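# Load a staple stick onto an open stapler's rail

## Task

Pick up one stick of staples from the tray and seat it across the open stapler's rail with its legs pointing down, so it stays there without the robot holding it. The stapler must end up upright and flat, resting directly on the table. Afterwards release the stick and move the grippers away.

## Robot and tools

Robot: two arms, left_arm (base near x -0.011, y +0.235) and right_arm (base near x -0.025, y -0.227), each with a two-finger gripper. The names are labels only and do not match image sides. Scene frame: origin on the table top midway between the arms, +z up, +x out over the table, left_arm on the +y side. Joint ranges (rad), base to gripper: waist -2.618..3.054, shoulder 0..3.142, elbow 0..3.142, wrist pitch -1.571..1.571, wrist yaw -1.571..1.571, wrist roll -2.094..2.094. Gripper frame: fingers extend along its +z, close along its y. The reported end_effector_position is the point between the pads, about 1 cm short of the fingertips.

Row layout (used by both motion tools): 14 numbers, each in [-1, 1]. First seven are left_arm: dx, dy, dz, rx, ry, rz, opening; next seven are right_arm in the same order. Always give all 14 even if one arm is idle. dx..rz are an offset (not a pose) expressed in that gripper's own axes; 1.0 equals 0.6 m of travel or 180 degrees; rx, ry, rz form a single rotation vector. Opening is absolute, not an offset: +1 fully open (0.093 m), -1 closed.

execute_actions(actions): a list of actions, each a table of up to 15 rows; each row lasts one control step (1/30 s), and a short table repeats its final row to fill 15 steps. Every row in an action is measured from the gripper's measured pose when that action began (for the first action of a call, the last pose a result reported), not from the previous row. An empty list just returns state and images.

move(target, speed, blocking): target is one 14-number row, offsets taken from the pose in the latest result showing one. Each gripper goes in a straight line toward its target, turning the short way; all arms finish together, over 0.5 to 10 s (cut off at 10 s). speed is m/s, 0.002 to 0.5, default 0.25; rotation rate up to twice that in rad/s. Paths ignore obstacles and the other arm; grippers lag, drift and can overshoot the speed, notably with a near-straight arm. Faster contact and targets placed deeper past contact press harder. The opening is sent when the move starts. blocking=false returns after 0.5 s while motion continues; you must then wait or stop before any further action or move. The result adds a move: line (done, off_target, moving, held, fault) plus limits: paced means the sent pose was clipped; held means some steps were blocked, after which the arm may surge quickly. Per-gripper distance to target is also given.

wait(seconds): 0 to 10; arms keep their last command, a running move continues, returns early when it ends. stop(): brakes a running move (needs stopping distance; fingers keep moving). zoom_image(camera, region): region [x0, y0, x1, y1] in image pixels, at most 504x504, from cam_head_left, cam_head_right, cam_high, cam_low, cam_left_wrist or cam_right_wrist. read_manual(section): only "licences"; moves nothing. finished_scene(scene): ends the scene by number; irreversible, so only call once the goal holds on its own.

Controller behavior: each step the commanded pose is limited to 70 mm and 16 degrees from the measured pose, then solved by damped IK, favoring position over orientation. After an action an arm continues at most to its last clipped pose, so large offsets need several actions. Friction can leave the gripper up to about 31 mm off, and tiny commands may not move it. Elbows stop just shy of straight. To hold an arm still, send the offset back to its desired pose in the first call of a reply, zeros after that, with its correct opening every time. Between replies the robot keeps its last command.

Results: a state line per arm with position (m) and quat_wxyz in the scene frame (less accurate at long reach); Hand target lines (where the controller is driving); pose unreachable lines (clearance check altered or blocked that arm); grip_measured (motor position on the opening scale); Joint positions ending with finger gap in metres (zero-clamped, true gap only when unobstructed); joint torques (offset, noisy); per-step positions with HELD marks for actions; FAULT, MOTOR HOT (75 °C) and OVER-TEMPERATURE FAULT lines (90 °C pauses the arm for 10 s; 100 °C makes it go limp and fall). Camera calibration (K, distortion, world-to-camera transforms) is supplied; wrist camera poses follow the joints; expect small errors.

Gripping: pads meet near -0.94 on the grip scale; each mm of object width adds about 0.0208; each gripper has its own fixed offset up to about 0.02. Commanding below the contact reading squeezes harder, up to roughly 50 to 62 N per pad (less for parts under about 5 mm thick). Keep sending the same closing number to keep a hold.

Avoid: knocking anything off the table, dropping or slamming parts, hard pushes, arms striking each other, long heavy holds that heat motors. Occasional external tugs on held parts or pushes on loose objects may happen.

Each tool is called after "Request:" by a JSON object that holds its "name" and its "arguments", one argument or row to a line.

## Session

Request:
{"name": "execute_actions", "arguments": {
  "actions": []
}}

Scene clock: 0.00 s.
left_arm: end_effector_position=(+0.0955, +0.7400, +0.3699) grip_measured=+0.985 end_effector_quat_wxyz=(-0.590, +0.805, -0.029, +0.063) | right_arm: end_effector_position=(+0.4389, +0.0465, +0.3626) grip_measured=+0.989 end_effector_quat_wxyz=(-0.577, +0.757, -0.282, +0.116)
Joint positions: left_arm=[ 1.215  1.651  1.672 -0.324 -0.09  -1.67   0.092] | right_arm=[ 0.239  1.854  1.916 -0.452 -0.631 -1.65   0.093]
Joint velocities: left_arm=[ 0.002 -0.007 -0.007  0.051 -0.051 -0.007 -0.   ] | right_arm=[ 0.027 -0.012 -0.002 -0.022  0.022 -0.095  0.002]
Joint torques (N m, as the arm reports them, + toward a larger angle): no reading
Motor temperatures (°C, as the motors report them): left_arm=[23 33 31 22 24 23] | right_arm=[24 38 36 34 25 24]
Hand target (left_arm): +0.095, +0.740, +0.370; -0.590, +0.805, -0.029, +0.063
Hand target (right_arm): +0.439, +0.046, +0.363; -0.577, +0.757, -0.282, +0.116
camera_calibration (this result's frames):
cam_left_wrist: T_world_to_cam=[[-0.0419945, 0.310761, 0.94956, -0.581861], [0.831703, -0.515761, 0.205575, 0.265546], [0.553631, 0.798384, -0.236802, -0.470324], [0, 0, 0, 1]] pos_world=[0.0150958, 0.693278, 0.386549]
cam_right_wrist: T_world_to_cam=[[0.298018, 0.16863, 0.939547, -0.471987], [0.524735, -0.851156, -0.0136767, -0.145282], [0.797395, 0.497089, -0.342146, -0.163998], [0, 0, 0, 1]] pos_world=[0.347666, 0.0374553, 0.385356]

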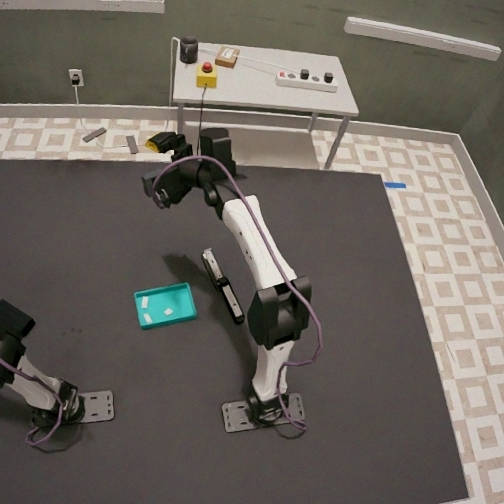

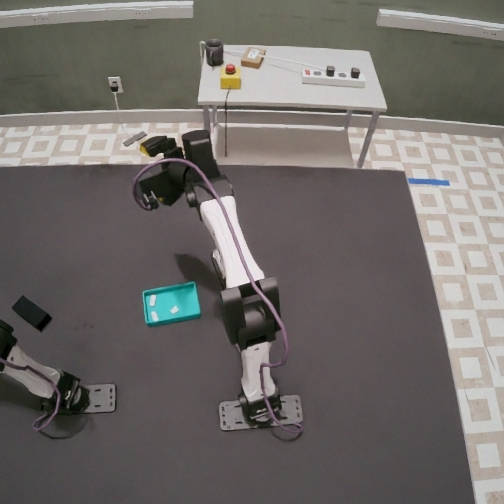

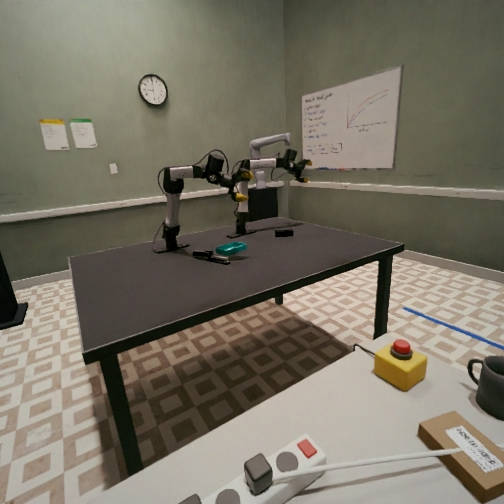

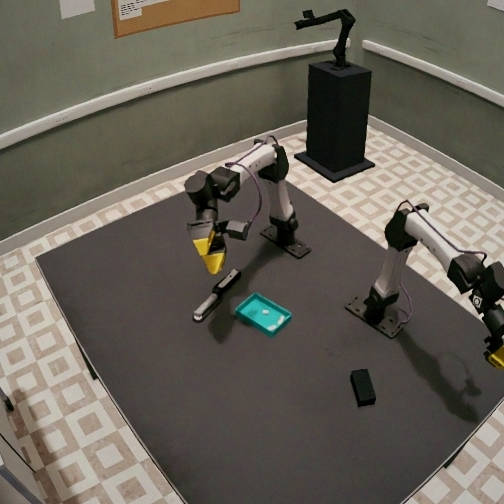

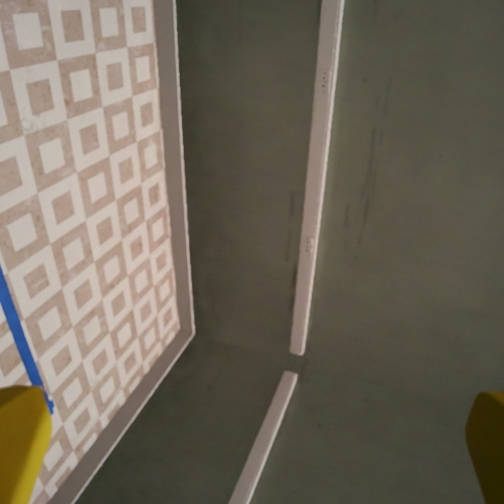

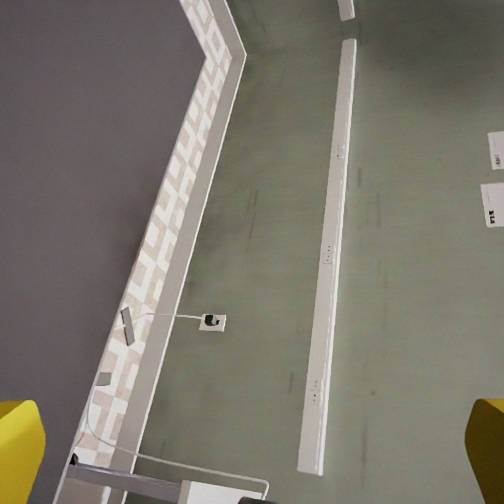

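Request:
{"name": "move", "arguments": {
  "target": [0,0,0,0,0,0,0.98,-0.172,0.361,-0.138,-0.099,0.492,0.645,-0.2],
  "speed": 0.3
}}

Scene clock: 26.43 s.
left_arm: end_effector_position=(+0.0955, +0.7400, +0.3699) grip_measured=+0.982 end_effector_quat_wxyz=(-0.590, +0.805, -0.029, +0.063) | right_arm: end_effector_position=(+0.2540, +0.0051, +0.2017) grip_measured=-0.199 end_effector_quat_wxyz=(+0.034, -0.016, +0.999, +0.023)
Joint positions: left_arm=[ 1.215  1.651  1.672 -0.324 -0.09  -1.67   0.092] | right_arm=[ 0.589  1.89   1.969 -1.568  0.006  0.664  0.036]
Joint velocities: left_arm=[-0.007  0.017 -0.002 -0.022  0.037 -0.037 -0.002] | right_arm=[ 0.012  0.012 -0.012  0.051 -0.022  0.007  0.001]
Joint torques (N m, as the arm reports them, + toward a larger angle): left_arm=[  0.11 -10.15   8.91   2.01  -0.02   0.11] | right_arm=[ -0.9  -10.74   5.37   0.46   0.     0.11]
Motor temperatures (°C, as the motors report them): left_arm=[23 38 35 28 24 23] | right_arm=[24 45 41 39 25 24]
Hand target (left_arm): +0.095, +0.740, +0.370; -0.590, +0.805, -0.029, +0.063
Hand target (right_arm): +0.249, -0.000, +0.201; +0.023, -0.007, +0.999, +0.024
Off the commanded pose (left_arm): 0.000 m, 0 deg.
Off the commanded pose (right_arm): 0.007 m, 5 deg.
joint sent to its limit (right arm) — the command would take joint 4 (wrist pitch) past its lower limit, so that joint was sent only as far as its limit.
move: off_target (right_arm)
camera_calibration (this result's frames):
cam_left_wrist: T_world_to_cam=[[-0.0419945, 0.310761, 0.94956, -0.581861], [0.831703, -0.515761, 0.205575, 0.265546], [0.553631, 0.798384, -0.236802, -0.470324], [0, 0, 0, 1]] pos_world=[0.0150958, 0.693278, 0.386549]
cam_right_wrist: T_world_to_cam=[[0.0266105, -0.998662, -0.0443493, 0.0145655], [-0.932917, -0.0407472, 0.357779, 0.205503], [-0.359107, 0.0318535, -0.932753, 0.36422], [0, 0, 0, 1]] pos_world=[0.322123, 0.011318, 0.266848]

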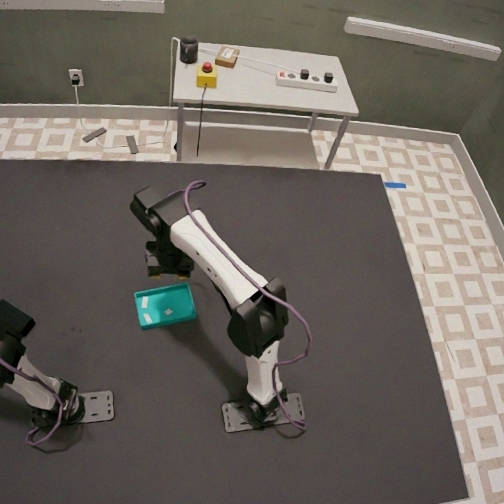

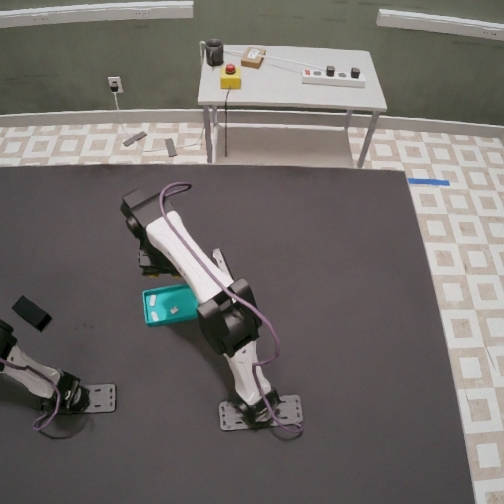

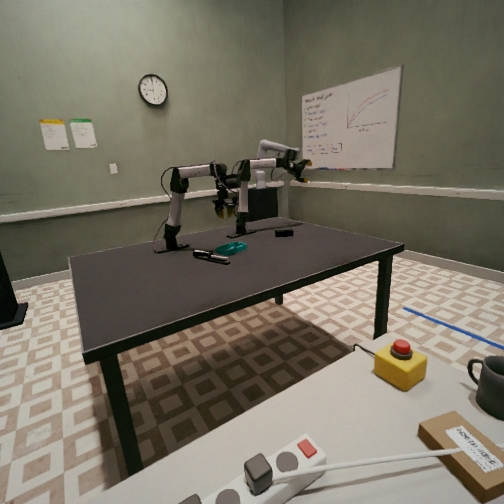

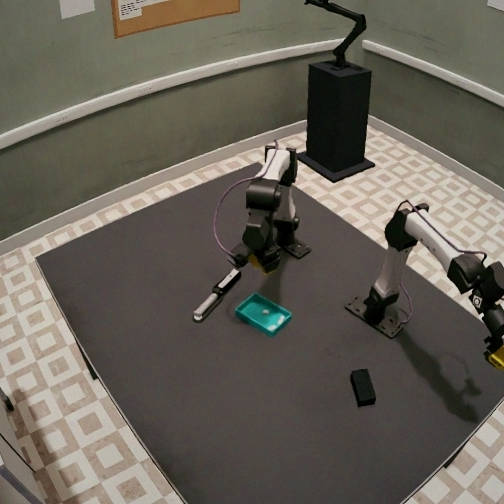

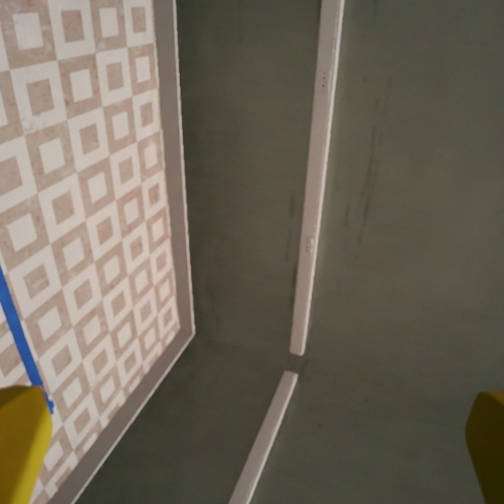

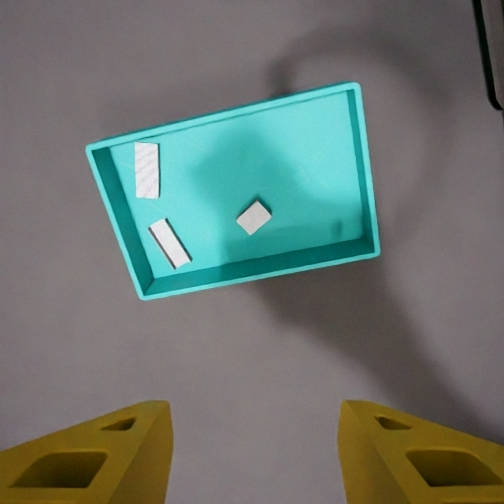

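Request:
{"name": "move", "arguments": {
  "target": [0,0,0,0,0,0,0.98,-0.036,0.134,0.22,-0.015,0.01,-0.03,-0.5],
  "speed": 0.15
}}

Scene clock: 41.50 s.
left_arm: end_effector_position=(+0.0955, +0.7400, +0.3699) grip_measured=+0.982 end_effector_quat_wxyz=(-0.590, +0.805, -0.029, +0.063) | right_arm: end_effector_position=(+0.2834, +0.0878, +0.0787) grip_measured=-0.498 end_effector_quat_wxyz=(+0.021, -0.059, +0.997, +0.040)
Joint positions: left_arm=[ 1.215  1.651  1.672 -0.324 -0.09  -1.67   0.092] | right_arm=[ 0.676  2.164  1.876 -1.198 -0.032  0.666  0.021]
Joint velocities: left_arm=[-0.022 -0.002 -0.022 -0.037  0.066 -0.037 -0.   ] | right_arm=[-0.042 -0.017 -0.017  0.037  0.051 -0.022  0.001]
Joint torques (N m, as the arm reports them, + toward a larger angle): left_arm=[  0.15 -10.13   8.99   2.02  -0.06   0.11] | right_arm=[  0.19 -11.6    7.8    0.66   0.02  -0.04]
Motor temperatures (°C, as the motors report them): left_arm=[23 39 37 30 24 23] | right_arm=[24 48 40 36 25 24]
Hand target (left_arm): +0.095, +0.740, +0.370; -0.590, +0.805, -0.029, +0.063
Hand target (right_arm): +0.282, +0.093, +0.075; +0.019, -0.064, +0.997, +0.046
Off the commanded pose (left_arm): 0.000 m, 0 deg.
Off the commanded pose (right_arm): 0.006 m, 1 deg.
move: done
camera_calibration (this result's frames):
cam_left_wrist: T_world_to_cam=[[-0.0419945, 0.310761, 0.94956, -0.581861], [0.831703, -0.515761, 0.205575, 0.265546], [0.553631, 0.798384, -0.236802, -0.470324], [0, 0, 0, 1]] pos_world=[0.0150958, 0.693278, 0.386549]
cam_right_wrist: T_world_to_cam=[[0.112271, -0.990754, -0.0761701, 0.068453], [-0.916458, -0.132869, 0.377427, 0.282212], [-0.384058, 0.0274325, -0.922902, 0.264184], [0, 0, 0, 1]] pos_world=[0.352412, 0.0980702, 0.142515]

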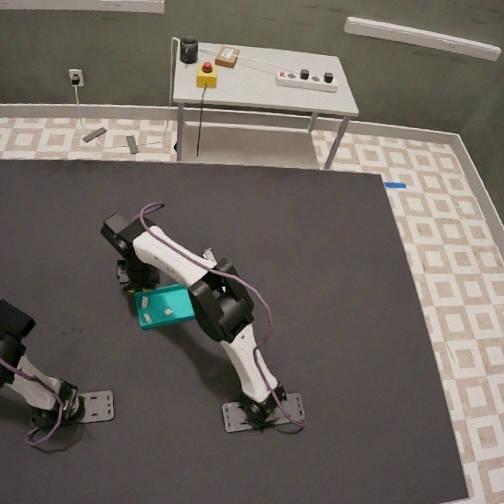

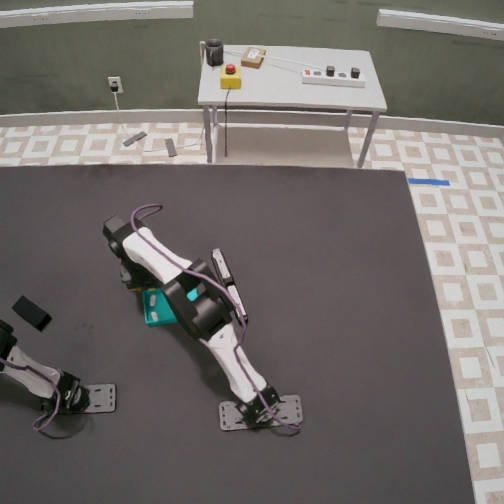

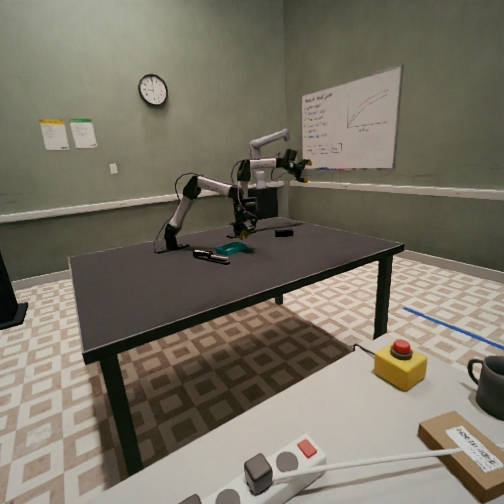

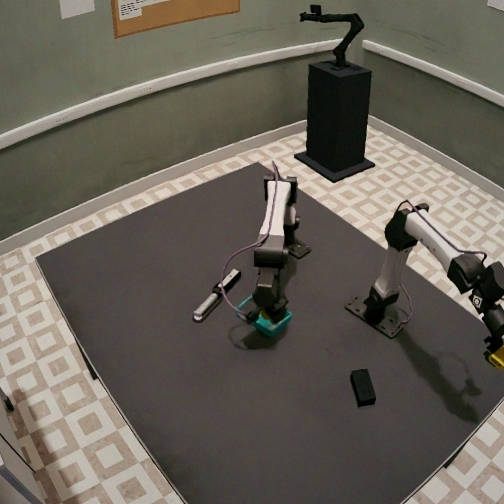

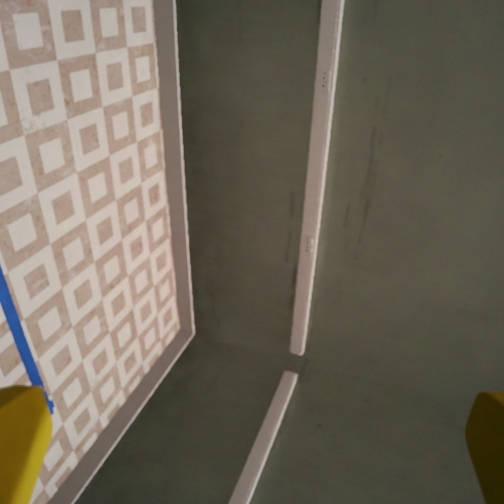

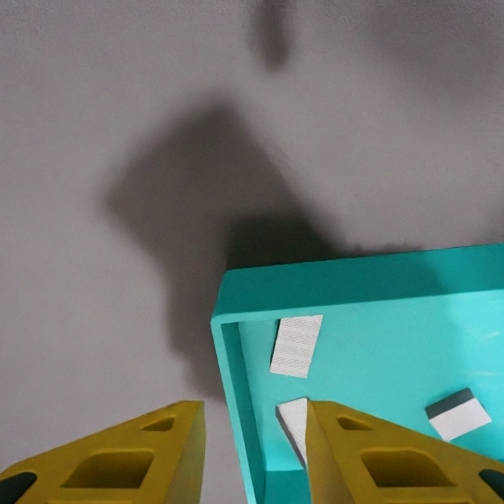

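Request:
{"name": "move", "arguments": {
  "target": [0,0,0,0,0,0,0.98,0.04,-0.014,0.062,0.028,0.018,0.038,-0.5],
  "speed": 0.05
}}

Scene clock: 64.87 s.
left_arm: end_effector_position=(+0.0955, +0.7400, +0.3699) grip_measured=+0.982 end_effector_quat_wxyz=(-0.590, +0.805, -0.029, +0.063) | right_arm: end_effector_position=(+0.2653, +0.0823, +0.0523) grip_measured=-0.498 end_effector_quat_wxyz=(-0.003, -0.001, +1.000, +0.010)
Joint positions: left_arm=[ 1.215  1.651  1.672 -0.324 -0.09  -1.67   0.092] | right_arm=[ 0.702  2.182  1.802 -1.181 -0.019  0.807  0.021]
Joint velocities: left_arm=[-0.017 -0.012  0.002 -0.022  0.037 -0.007  0.   ] | right_arm=[-0.007 -0.002  0.002  0.051 -0.066 -0.007 -0.002]
Joint torques (N m, as the arm reports them, + toward a larger angle): left_arm=[  0.15 -10.06   8.98   2.    -0.03   0.09] | right_arm=[  0.37 -11.07   5.48   0.45   0.29   0.16]
Motor temperatures (°C, as the motors report them): left_arm=[23 41 38 32 24 23] | right_arm=[24 53 42 34 25 24]
Hand target (left_arm): +0.095, +0.740, +0.370; -0.590, +0.805, -0.029, +0.063
Hand target (right_arm): +0.262, +0.080, +0.040; -0.008, +0.000, +1.000, -0.004
Off the commanded pose (left_arm): 0.000 m, 0 deg.
Off the commanded pose (right_arm): 0.013 m, 2 deg.
move: off_target (right_arm)
camera_calibration (this result's frames):
cam_left_wrist: T_world_to_cam=[[-0.0419945, 0.310761, 0.94956, -0.581861], [0.831703, -0.515761, 0.205575, 0.265546], [0.553631, 0.798384, -0.236802, -0.470324], [0, 0, 0, 1]] pos_world=[0.0150958, 0.693278, 0.386549]
cam_right_wrist: T_world_to_cam=[[-0.00465832, -0.999818, -0.0184746, 0.0918258], [-0.904201, -0.00367896, 0.427092, 0.258401], [-0.427082, 0.0186943, -0.90402, 0.244147], [0, 0, 0, 1]] pos_world=[0.338345, 0.0881957, 0.112049]

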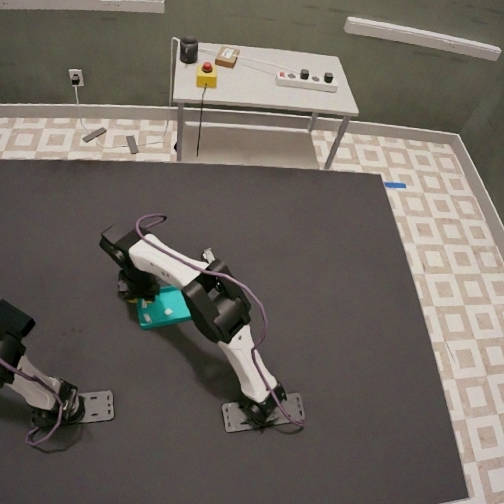

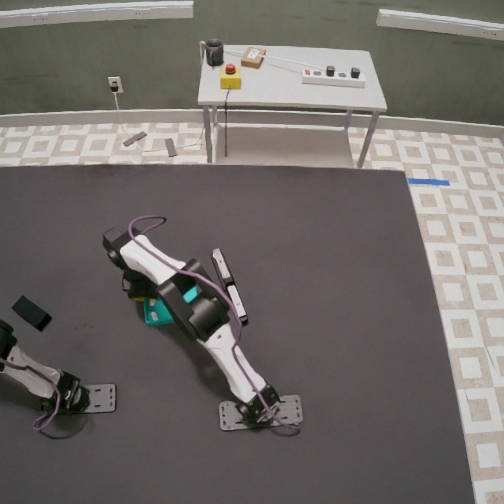

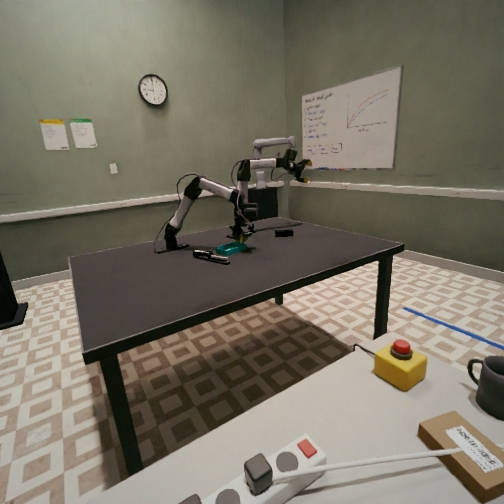

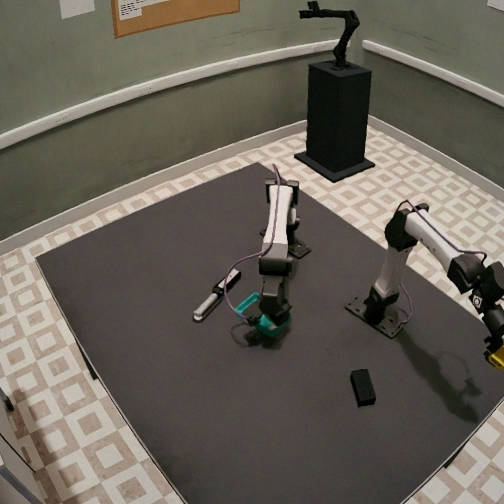

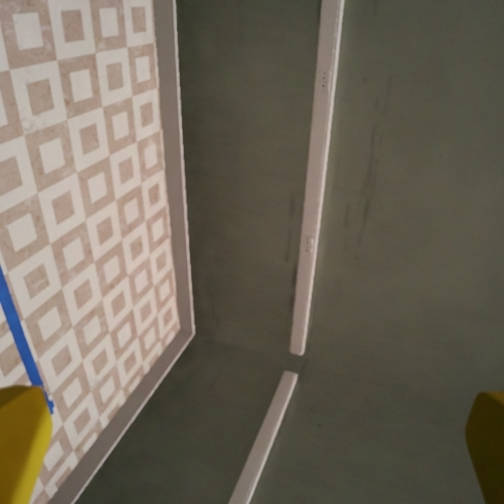

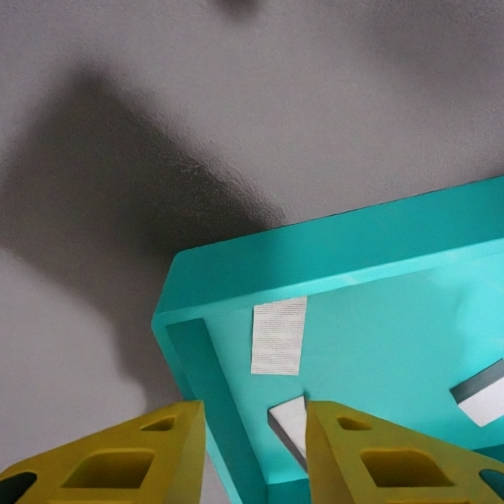

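Request:
{"name": "move", "arguments": {
  "target": [0,0,0,0,0,0,0.98,0.006,-0.02,0.03,0,0,0,-0.5],
  "speed": 0.03
}}

Scene clock: 76.57 s.
left_arm: end_effector_position=(+0.0955, +0.7400, +0.3699) grip_measured=+0.982 end_effector_quat_wxyz=(-0.590, +0.805, -0.029, +0.063) | right_arm: end_effector_position=(+0.2635, +0.0802, +0.0464) grip_measured=-0.498 end_effector_quat_wxyz=(+0.006, -0.002, +1.000, +0.022)
Joint positions: left_arm=[ 1.215  1.651  1.672 -0.324 -0.09  -1.67   0.092] | right_arm=[ 0.701  2.144  1.717 -1.103 -0.021  0.804  0.021]
Joint velocities: left_arm=[-0.002 -0.027  0.012 -0.007  0.007  0.007  0.   ] | right_arm=[ 0.002 -0.007 -0.002  0.066  0.022 -0.022  0.001]
Joint torques (N m, as the arm reports them, + toward a larger angle): left_arm=[  0.16 -10.19   8.98   2.    -0.02   0.11] | right_arm=[ -1.21 -11.43   4.2    0.51   0.15  -0.04]
Motor temperatures (°C, as the motors report them): left_arm=[23 41 38 32 24 23] | right_arm=[24 54 41 34 25 24]
Hand target (left_arm): +0.095, +0.740, +0.370; -0.590, +0.805, -0.029, +0.063
Hand target (right_arm): +0.261, +0.071, +0.034; -0.004, -0.001, +1.000, +0.010
Off the commanded pose (left_arm): 0.000 m, 0 deg.
Off the commanded pose (right_arm): 0.016 m, 2 deg.
move: off_target (right_arm)
camera_calibration (this result's frames):
cam_left_wrist: T_world_to_cam=[[-0.0419945, 0.310761, 0.94956, -0.581861], [0.831703, -0.515761, 0.205575, 0.265546], [0.553631, 0.798384, -0.236802, -0.470324], [0, 0, 0, 1]] pos_world=[0.0150958, 0.693278, 0.386549]
cam_right_wrist: T_world_to_cam=[[-0.0020929, -0.999096, -0.0424597, 0.0899885], [-0.912446, -0.0154663, 0.408904, 0.263212], [-0.409191, 0.039598, -0.911589, 0.231965], [0, 0, 0, 1]] pos_world=[0.335273, 0.0847927, 0.107649]

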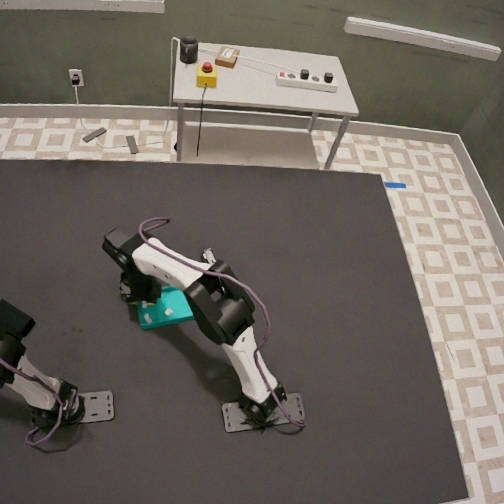

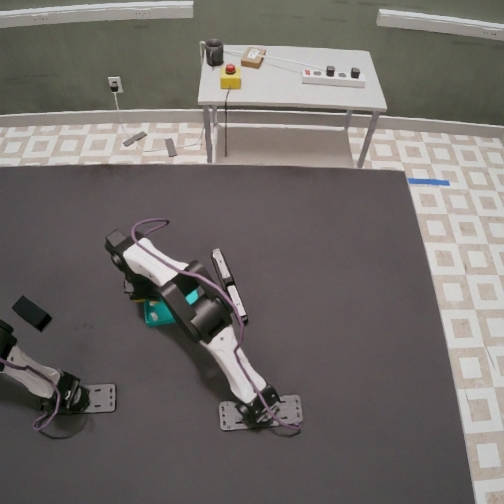

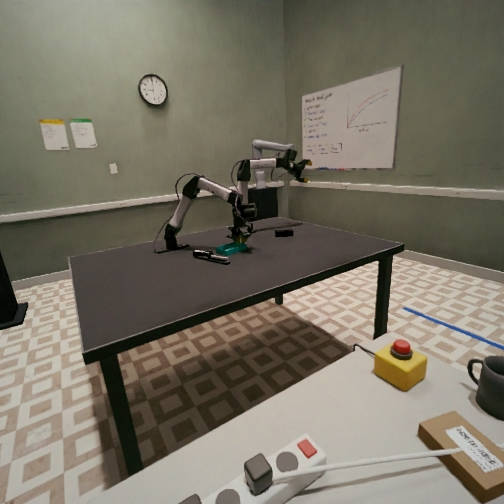

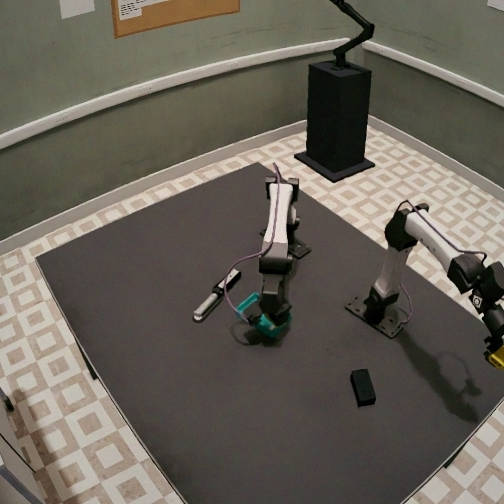

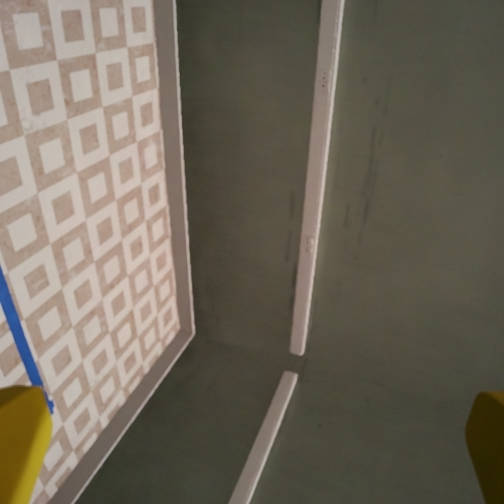

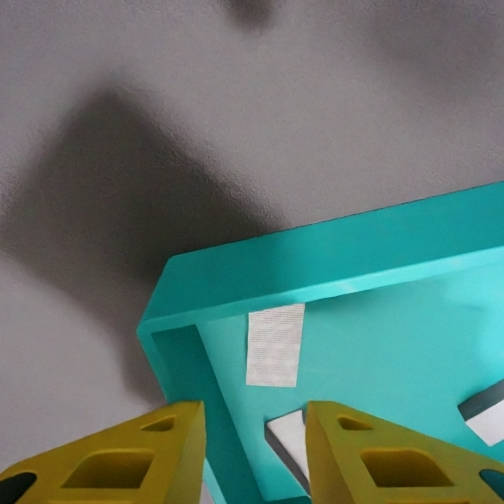

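Request:
{"name": "execute_actions", "arguments": {
  "actions": [
    [[0,0,0,0,0,0,0.98,0.004,-0.026,0.012,0.02,0,0,-0.5]],
    [[0,0,0,0,0,0,0.98,0,0,0,0,0,0,-0.5]]
  ]
}}

Scene clock: 84.73 s.
left_arm: end_effector_position=(+0.0955, +0.7400, +0.3699) grip_measured=+0.982 end_effector_quat_wxyz=(-0.590, +0.805, -0.029, +0.063) | right_arm: end_effector_position=(+0.2636, +0.0802, +0.0468) grip_measured=-0.498 end_effector_quat_wxyz=(+0.007, -0.003, +1.000, +0.022)
Joint positions: left_arm=[ 1.215  1.651  1.672 -0.324 -0.09  -1.67   0.092] | right_arm=[ 0.701  2.142  1.717 -1.103 -0.021  0.803  0.021]
Joint velocities: left_arm=[-0.017  0.007 -0.007 -0.022  0.051  0.007  0.   ] | right_arm=[-0.012  0.002  0.007 -0.037 -0.007  0.007  0.   ]
Joint torques (N m, as the arm reports them, + toward a larger angle): left_arm=[  0.11 -10.09   8.9    2.    -0.04   0.1 ] | right_arm=[ -0.4  -12.05   7.53   0.46   0.19   0.04]
Motor temperatures (°C, as the motors report them): left_arm=[23 41 39 33 24 23] | right_arm=[24 55 40 33 25 24]
Hand target (left_arm): +0.095, +0.740, +0.370; -0.590, +0.805, -0.029, +0.063
Hand target (right_arm): +0.264, +0.080, +0.046; +0.007, -0.003, +1.000, +0.021
Off the commanded pose (left_arm): 0.000 m, 0 deg.
Off the commanded pose (right_arm): 0.001 m, 0 deg.
Step readings (end_effector_position; steps 1 to 15: 1st action; 16 to 30: 2nd action):
0: left_arm (+0.0955, +0.7400, +0.3699) | right_arm (+0.2636, +0.0802, +0.0464)
1: left_arm (+0.0955, +0.7400, +0.3699) | right_arm (+0.2637, +0.0800, +0.0464)
2: left_arm (+0.0955, +0.7400, +0.3699) | right_arm (+0.2638, +0.0799, +0.0464)
4: left_arm (+0.0955, +0.7400, +0.3699) | right_arm (+0.2638, +0.0799, +0.0464)
8: left_arm (+0.0955, +0.7400, +0.3699) | right_arm (+0.2639, +0.0798, +0.0464)
15: left_arm (+0.0955, +0.7400, +0.3699) | right_arm (+0.2639, +0.0798, +0.0464)
16: left_arm (+0.0955, +0.7400, +0.3699) | right_arm (+0.2637, +0.0800, +0.0464)
17: left_arm (+0.0955, +0.7400, +0.3699) | right_arm (+0.2637, +0.0801, +0.0465)
19: left_arm (+0.0955, +0.7400, +0.3699) | right_arm (+0.2636, +0.0802, +0.0468)
23: left_arm (+0.0955, +0.7400, +0.3699) | right_arm (+0.2636, +0.0802, +0.0468)
30: end_effector_position above
camera_calibration (this result's frames):
cam_left_wrist: T_world_to_cam=[[-0.0419945, 0.310761, 0.94956, -0.581861], [0.831703, -0.515761, 0.205575, 0.265546], [0.553631, 0.798384, -0.236802, -0.470324], [0, 0, 0, 1]] pos_world=[0.0150958, 0.693278, 0.386549]
cam_right_wrist: T_world_to_cam=[[-0.00167726, -0.999062, -0.0432779, 0.0898798], [-0.912777, -0.0161476, 0.408139, 0.263356], [-0.408455, 0.0401876, -0.911893, 0.232227], [0, 0, 0, 1]] pos_world=[0.335391, 0.0847154, 0.10817]

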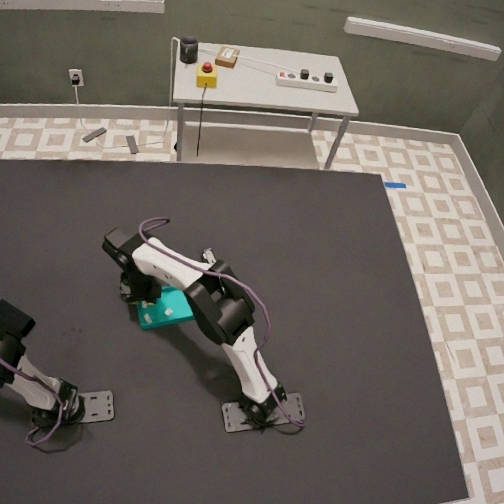

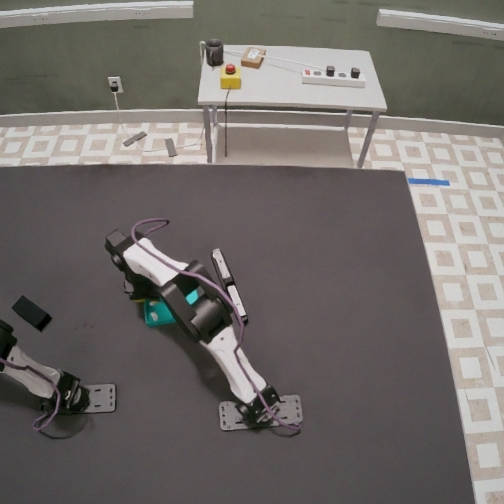

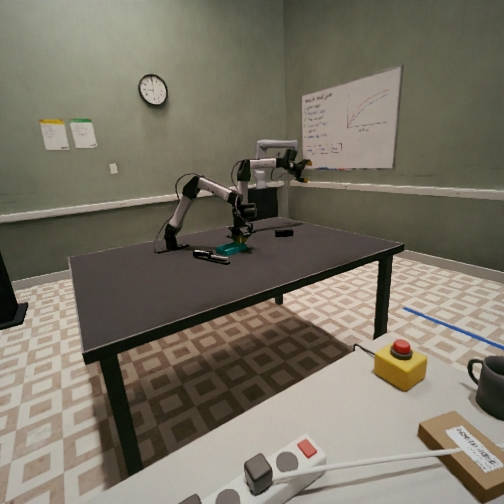

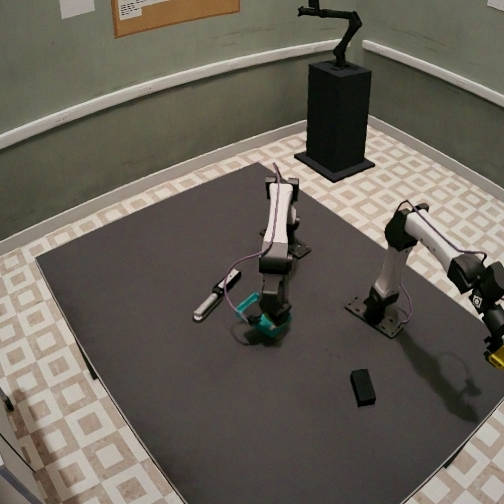

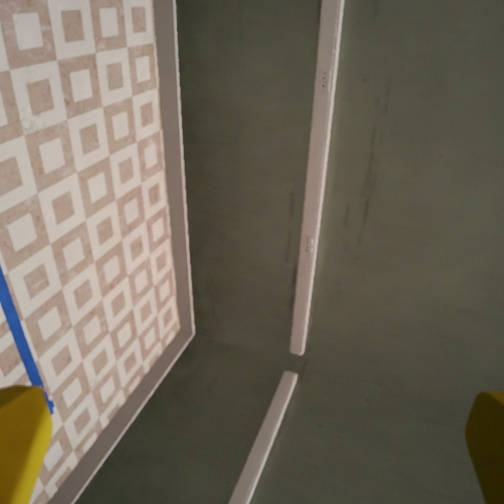

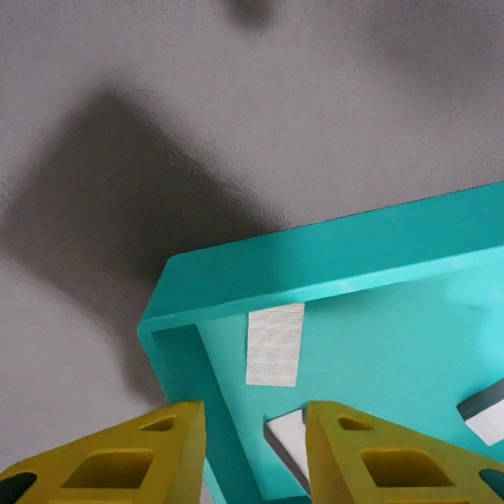

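Request:
{"name": "execute_actions", "arguments": {
  "actions": [
    [[0,0,0,0,0,0,0.98,0,0,-0.035,0,0,0,-0.5]],
    [[0,0,0,0,0,0,0.98,0,-0.028,0,0.015,0,0,-0.5]],
    [[0,0,0,0,0,0,0.98,0,0,0,0,0,0,-0.5]]
  ]
}}

Scene clock: 93.40 s.
left_arm: end_effector_position=(+0.0955, +0.7400, +0.3699) grip_measured=+0.982 end_effector_quat_wxyz=(-0.590, +0.805, -0.029, +0.063) | right_arm: end_effector_position=(+0.2645, +0.0720, +0.0610) grip_measured=-0.498 end_effector_quat_wxyz=(+0.007, -0.002, +1.000, +0.008)
Joint positions: left_arm=[ 1.215  1.651  1.672 -0.324 -0.09  -1.67   0.092] | right_arm=[ 0.693  2.132  1.757 -1.175 -0.002  0.797  0.021]
Joint velocities: left_arm=[-0.007  0.002 -0.002  0.051 -0.066  0.037 -0.   ] | right_arm=[-0.017 -0.022 -0.022  0.022 -0.037 -0.022 -0.   ]
Joint torques (N m, as the arm reports them, + toward a larger angle): left_arm=[  0.2  -10.07   9.03   2.    -0.04   0.08] | right_arm=[ -0.33 -11.99   7.37   0.39   0.18   0.05]
Motor temperatures (°C, as the motors report them): left_arm=[23 42 39 34 24 23] | right_arm=[24 56 41 33 25 24]
Hand target (left_arm): +0.095, +0.740, +0.370; -0.590, +0.805, -0.029, +0.063
Hand target (right_arm): +0.265, +0.072, +0.061; +0.007, -0.002, +1.000, +0.008
Off the commanded pose (left_arm): 0.000 m, 0 deg.
Off the commanded pose (right_arm): 0.000 m, 0 deg.
Step readings (end_effector_position; steps 1 to 15: 1st action; 16 to 30: 2nd action; 31 to 45: 3rd action):
0: left_arm (+0.0955, +0.7400, +0.3699) | right_arm (+0.2636, +0.0802, +0.0468)
1: left_arm (+0.0955, +0.7400, +0.3699) | right_arm (+0.2636, +0.0801, +0.0486)
2: left_arm (+0.0955, +0.7400, +0.3699) | right_arm (+0.2632, +0.0797, +0.0505)
4: left_arm (+0.0955, +0.7400, +0.3699) | right_arm (+0.2637, +0.0803, +0.0557)
8: left_arm (+0.0955, +0.7400, +0.3699) | right_arm (+0.2640, +0.0805, +0.0611)
15: left_arm (+0.0955, +0.7400, +0.3699) | right_arm (+0.2621, +0.0785, +0.0611)
16: left_arm (+0.0955, +0.7400, +0.3699) | right_arm (+0.2622, +0.0779, +0.0611)
17: left_arm (+0.0955, +0.7400, +0.3699) | right_arm (+0.2623, +0.0770, +0.0610)
19: left_arm (+0.0955, +0.7400, +0.3699) | right_arm (+0.2632, +0.0749, +0.0610)
23: left_arm (+0.0955, +0.7400, +0.3699) | right_arm (+0.2645, +0.0724, +0.0610)
30: left_arm (+0.0955, +0.7400, +0.3699) | right_arm (+0.2645, +0.0720, +0.0610)
31: left_arm (+0.0955, +0.7400, +0.3699) | right_arm (+0.2645, +0.0720, +0.0610)
32: left_arm (+0.0955, +0.7400, +0.3699) | right_arm (+0.2645, +0.0720, +0.0610)
34: left_arm (+0.0955, +0.7400, +0.3699) | right_arm (+0.2645, +0.0720, +0.0610)
38: left_arm (+0.0955, +0.7400, +0.3699) | right_arm (+0.2645, +0.0720, +0.0610)
45: end_effector_position above
camera_calibration (this result's frames):
cam_left_wrist: T_world_to_cam=[[-0.0419945, 0.310761, 0.94956, -0.581861], [0.831703, -0.515761, 0.205575, 0.265546], [0.553631, 0.798384, -0.236802, -0.470324], [0, 0, 0, 1]] pos_world=[0.0150958, 0.693278, 0.386549]
cam_right_wrist: T_world_to_cam=[[-0.00343329, -0.999875, -0.0154048, 0.0811205], [-0.912536, -0.0031677, 0.408983, 0.257224], [-0.408981, 0.0154616, -0.912412, 0.24777], [0, 0, 0, 1]] pos_world=[0.336338, 0.0780943, 0.122117]

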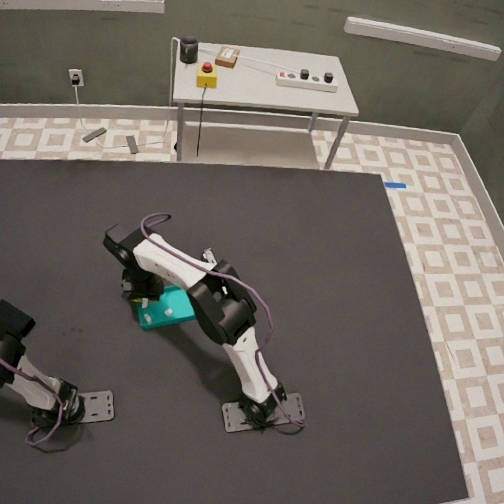

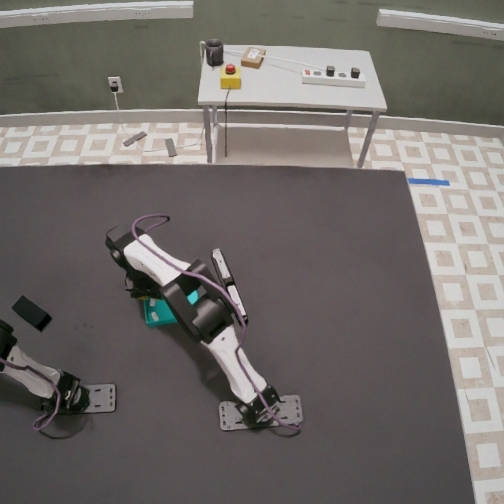

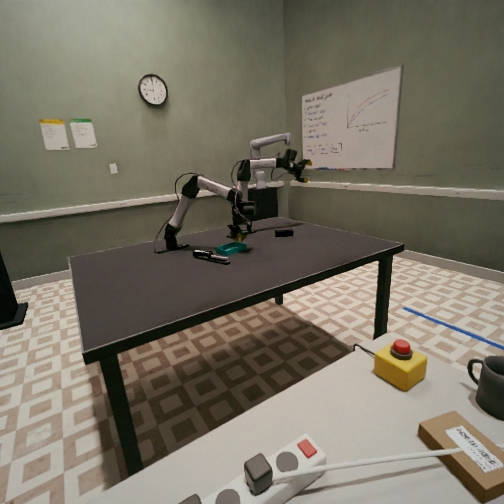

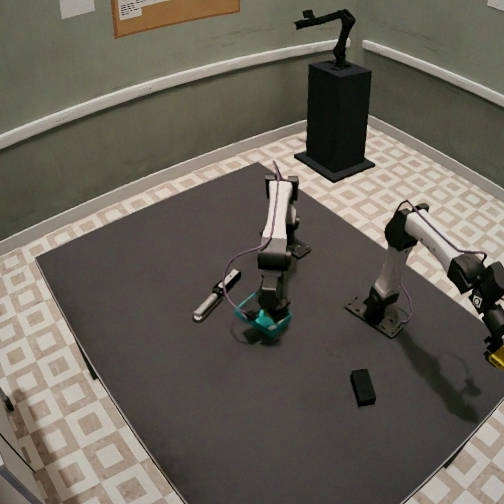

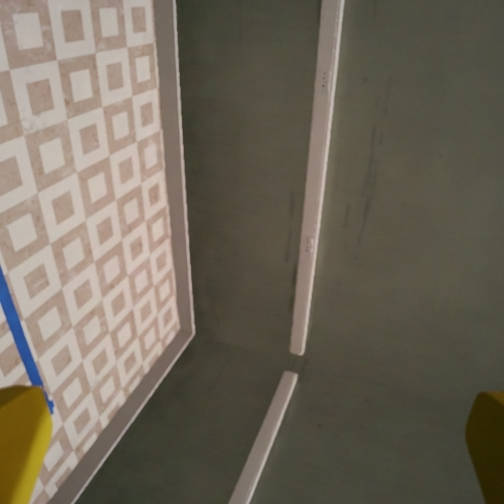

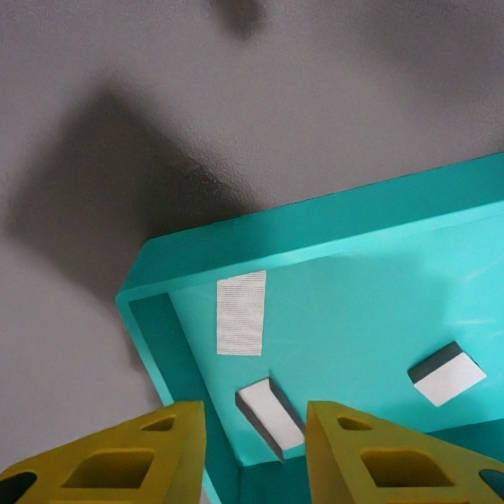

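Request:
{"name": "move", "arguments": {
  "target": [0,0,0,0,0,0,0.98,0.032,-0.11,-0.01,0,0,0.32,-0.5],
  "speed": 0.1
}}

Scene clock: 116.50 s.
left_arm: end_effector_position=(+0.0955, +0.7400, +0.3699) grip_measured=+0.982 end_effector_quat_wxyz=(-0.590, +0.805, -0.029, +0.063) | right_arm: end_effector_position=(+0.2459, +0.0103, +0.0665) grip_measured=-0.498 end_effector_quat_wxyz=(+0.002, +0.472, +0.882, +0.009)
Joint positions: left_arm=[ 1.215  1.651  1.672 -0.324 -0.09  -1.67   0.092] | right_arm=[ 0.611  1.913  1.46  -1.1   -0.002  1.701  0.021]
Joint velocities: left_arm=[ 0.007  0.002 -0.002  0.007  0.007  0.022  0.002] | right_arm=[ 0.007 -0.002 -0.012  0.037 -0.037  0.051 -0.   ]
Joint torques (N m, as the arm reports them, + toward a larger angle): left_arm=[  0.17 -10.17   8.93   2.02  -0.05   0.11] | right_arm=[ -0.93 -10.92   5.33   0.4    0.18   0.15]
Motor temperatures (°C, as the motors report them): left_arm=[23 42 39 35 24 23] | right_arm=[24 59 41 32 25 24]
Hand target (left_arm): +0.095, +0.740, +0.370; -0.590, +0.805, -0.029, +0.063
Hand target (right_arm): +0.245, +0.006, +0.066; +0.002, +0.480, +0.877, +0.010
Off the commanded pose (left_arm): 0.000 m, 0 deg.
Off the commanded pose (right_arm): 0.005 m, 1 deg.
move: done
camera_calibration (this result's frames):
cam_left_wrist: T_world_to_cam=[[-0.0419945, 0.310761, 0.94956, -0.581861], [0.831703, -0.515761, 0.205575, 0.265546], [0.553631, 0.798384, -0.236802, -0.470324], [0, 0, 0, 1]] pos_world=[0.0150958, 0.693278, 0.386549]
cam_right_wrist: T_world_to_cam=[[-0.835745, -0.548892, -0.0157498, 0.219496], [-0.502439, 0.752812, 0.42524, 0.128084], [-0.221555, 0.363306, -0.904943, 0.195969], [0, 0, 0, 1]] pos_world=[0.291215, -0.0471403, 0.126332]

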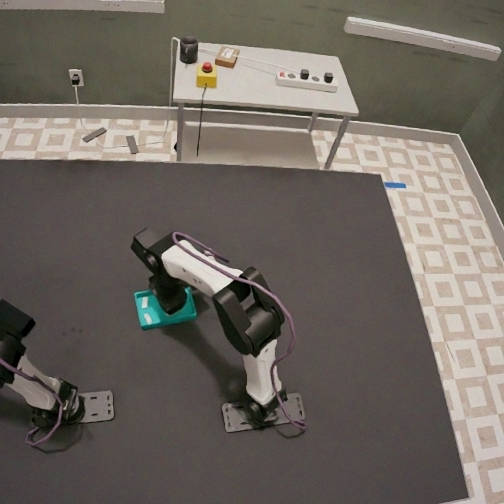

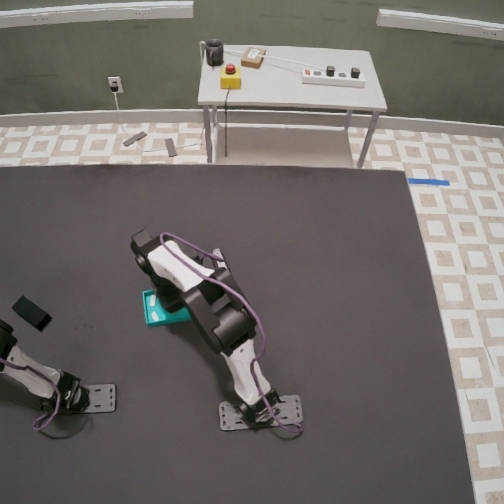

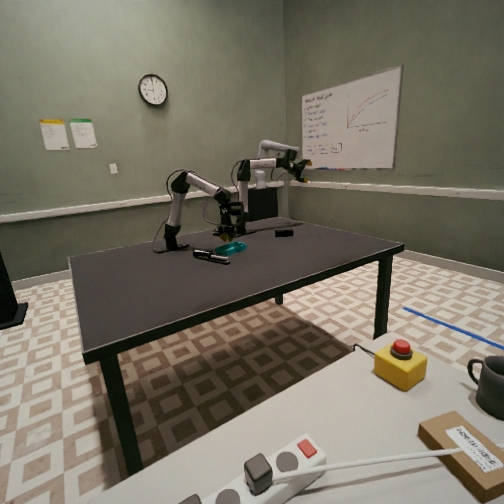

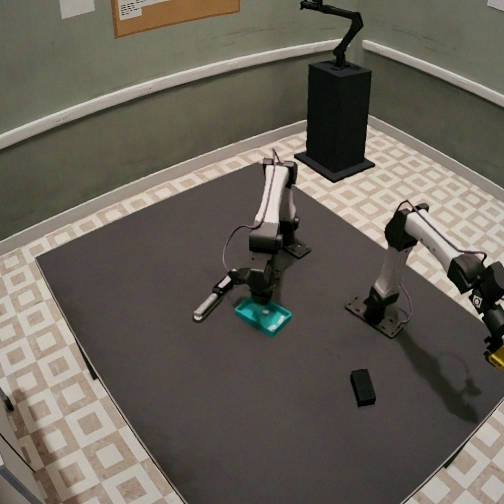

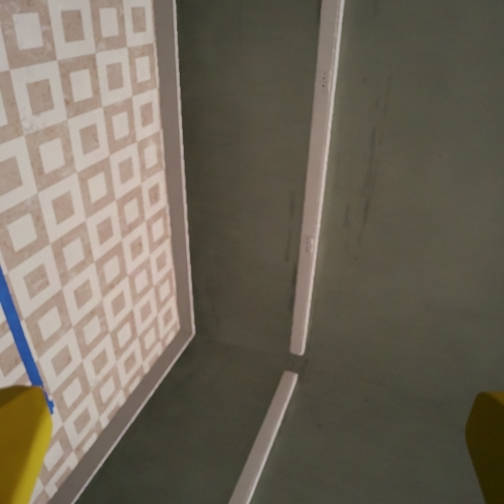

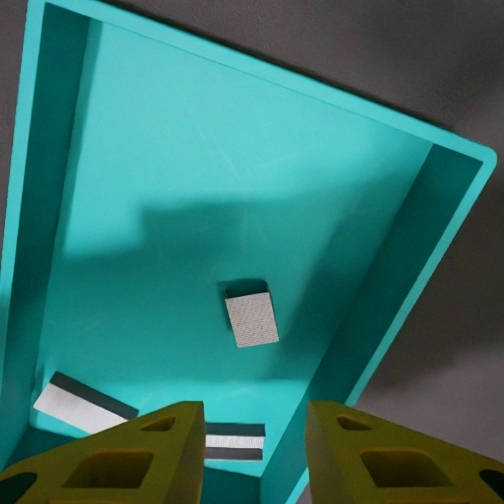

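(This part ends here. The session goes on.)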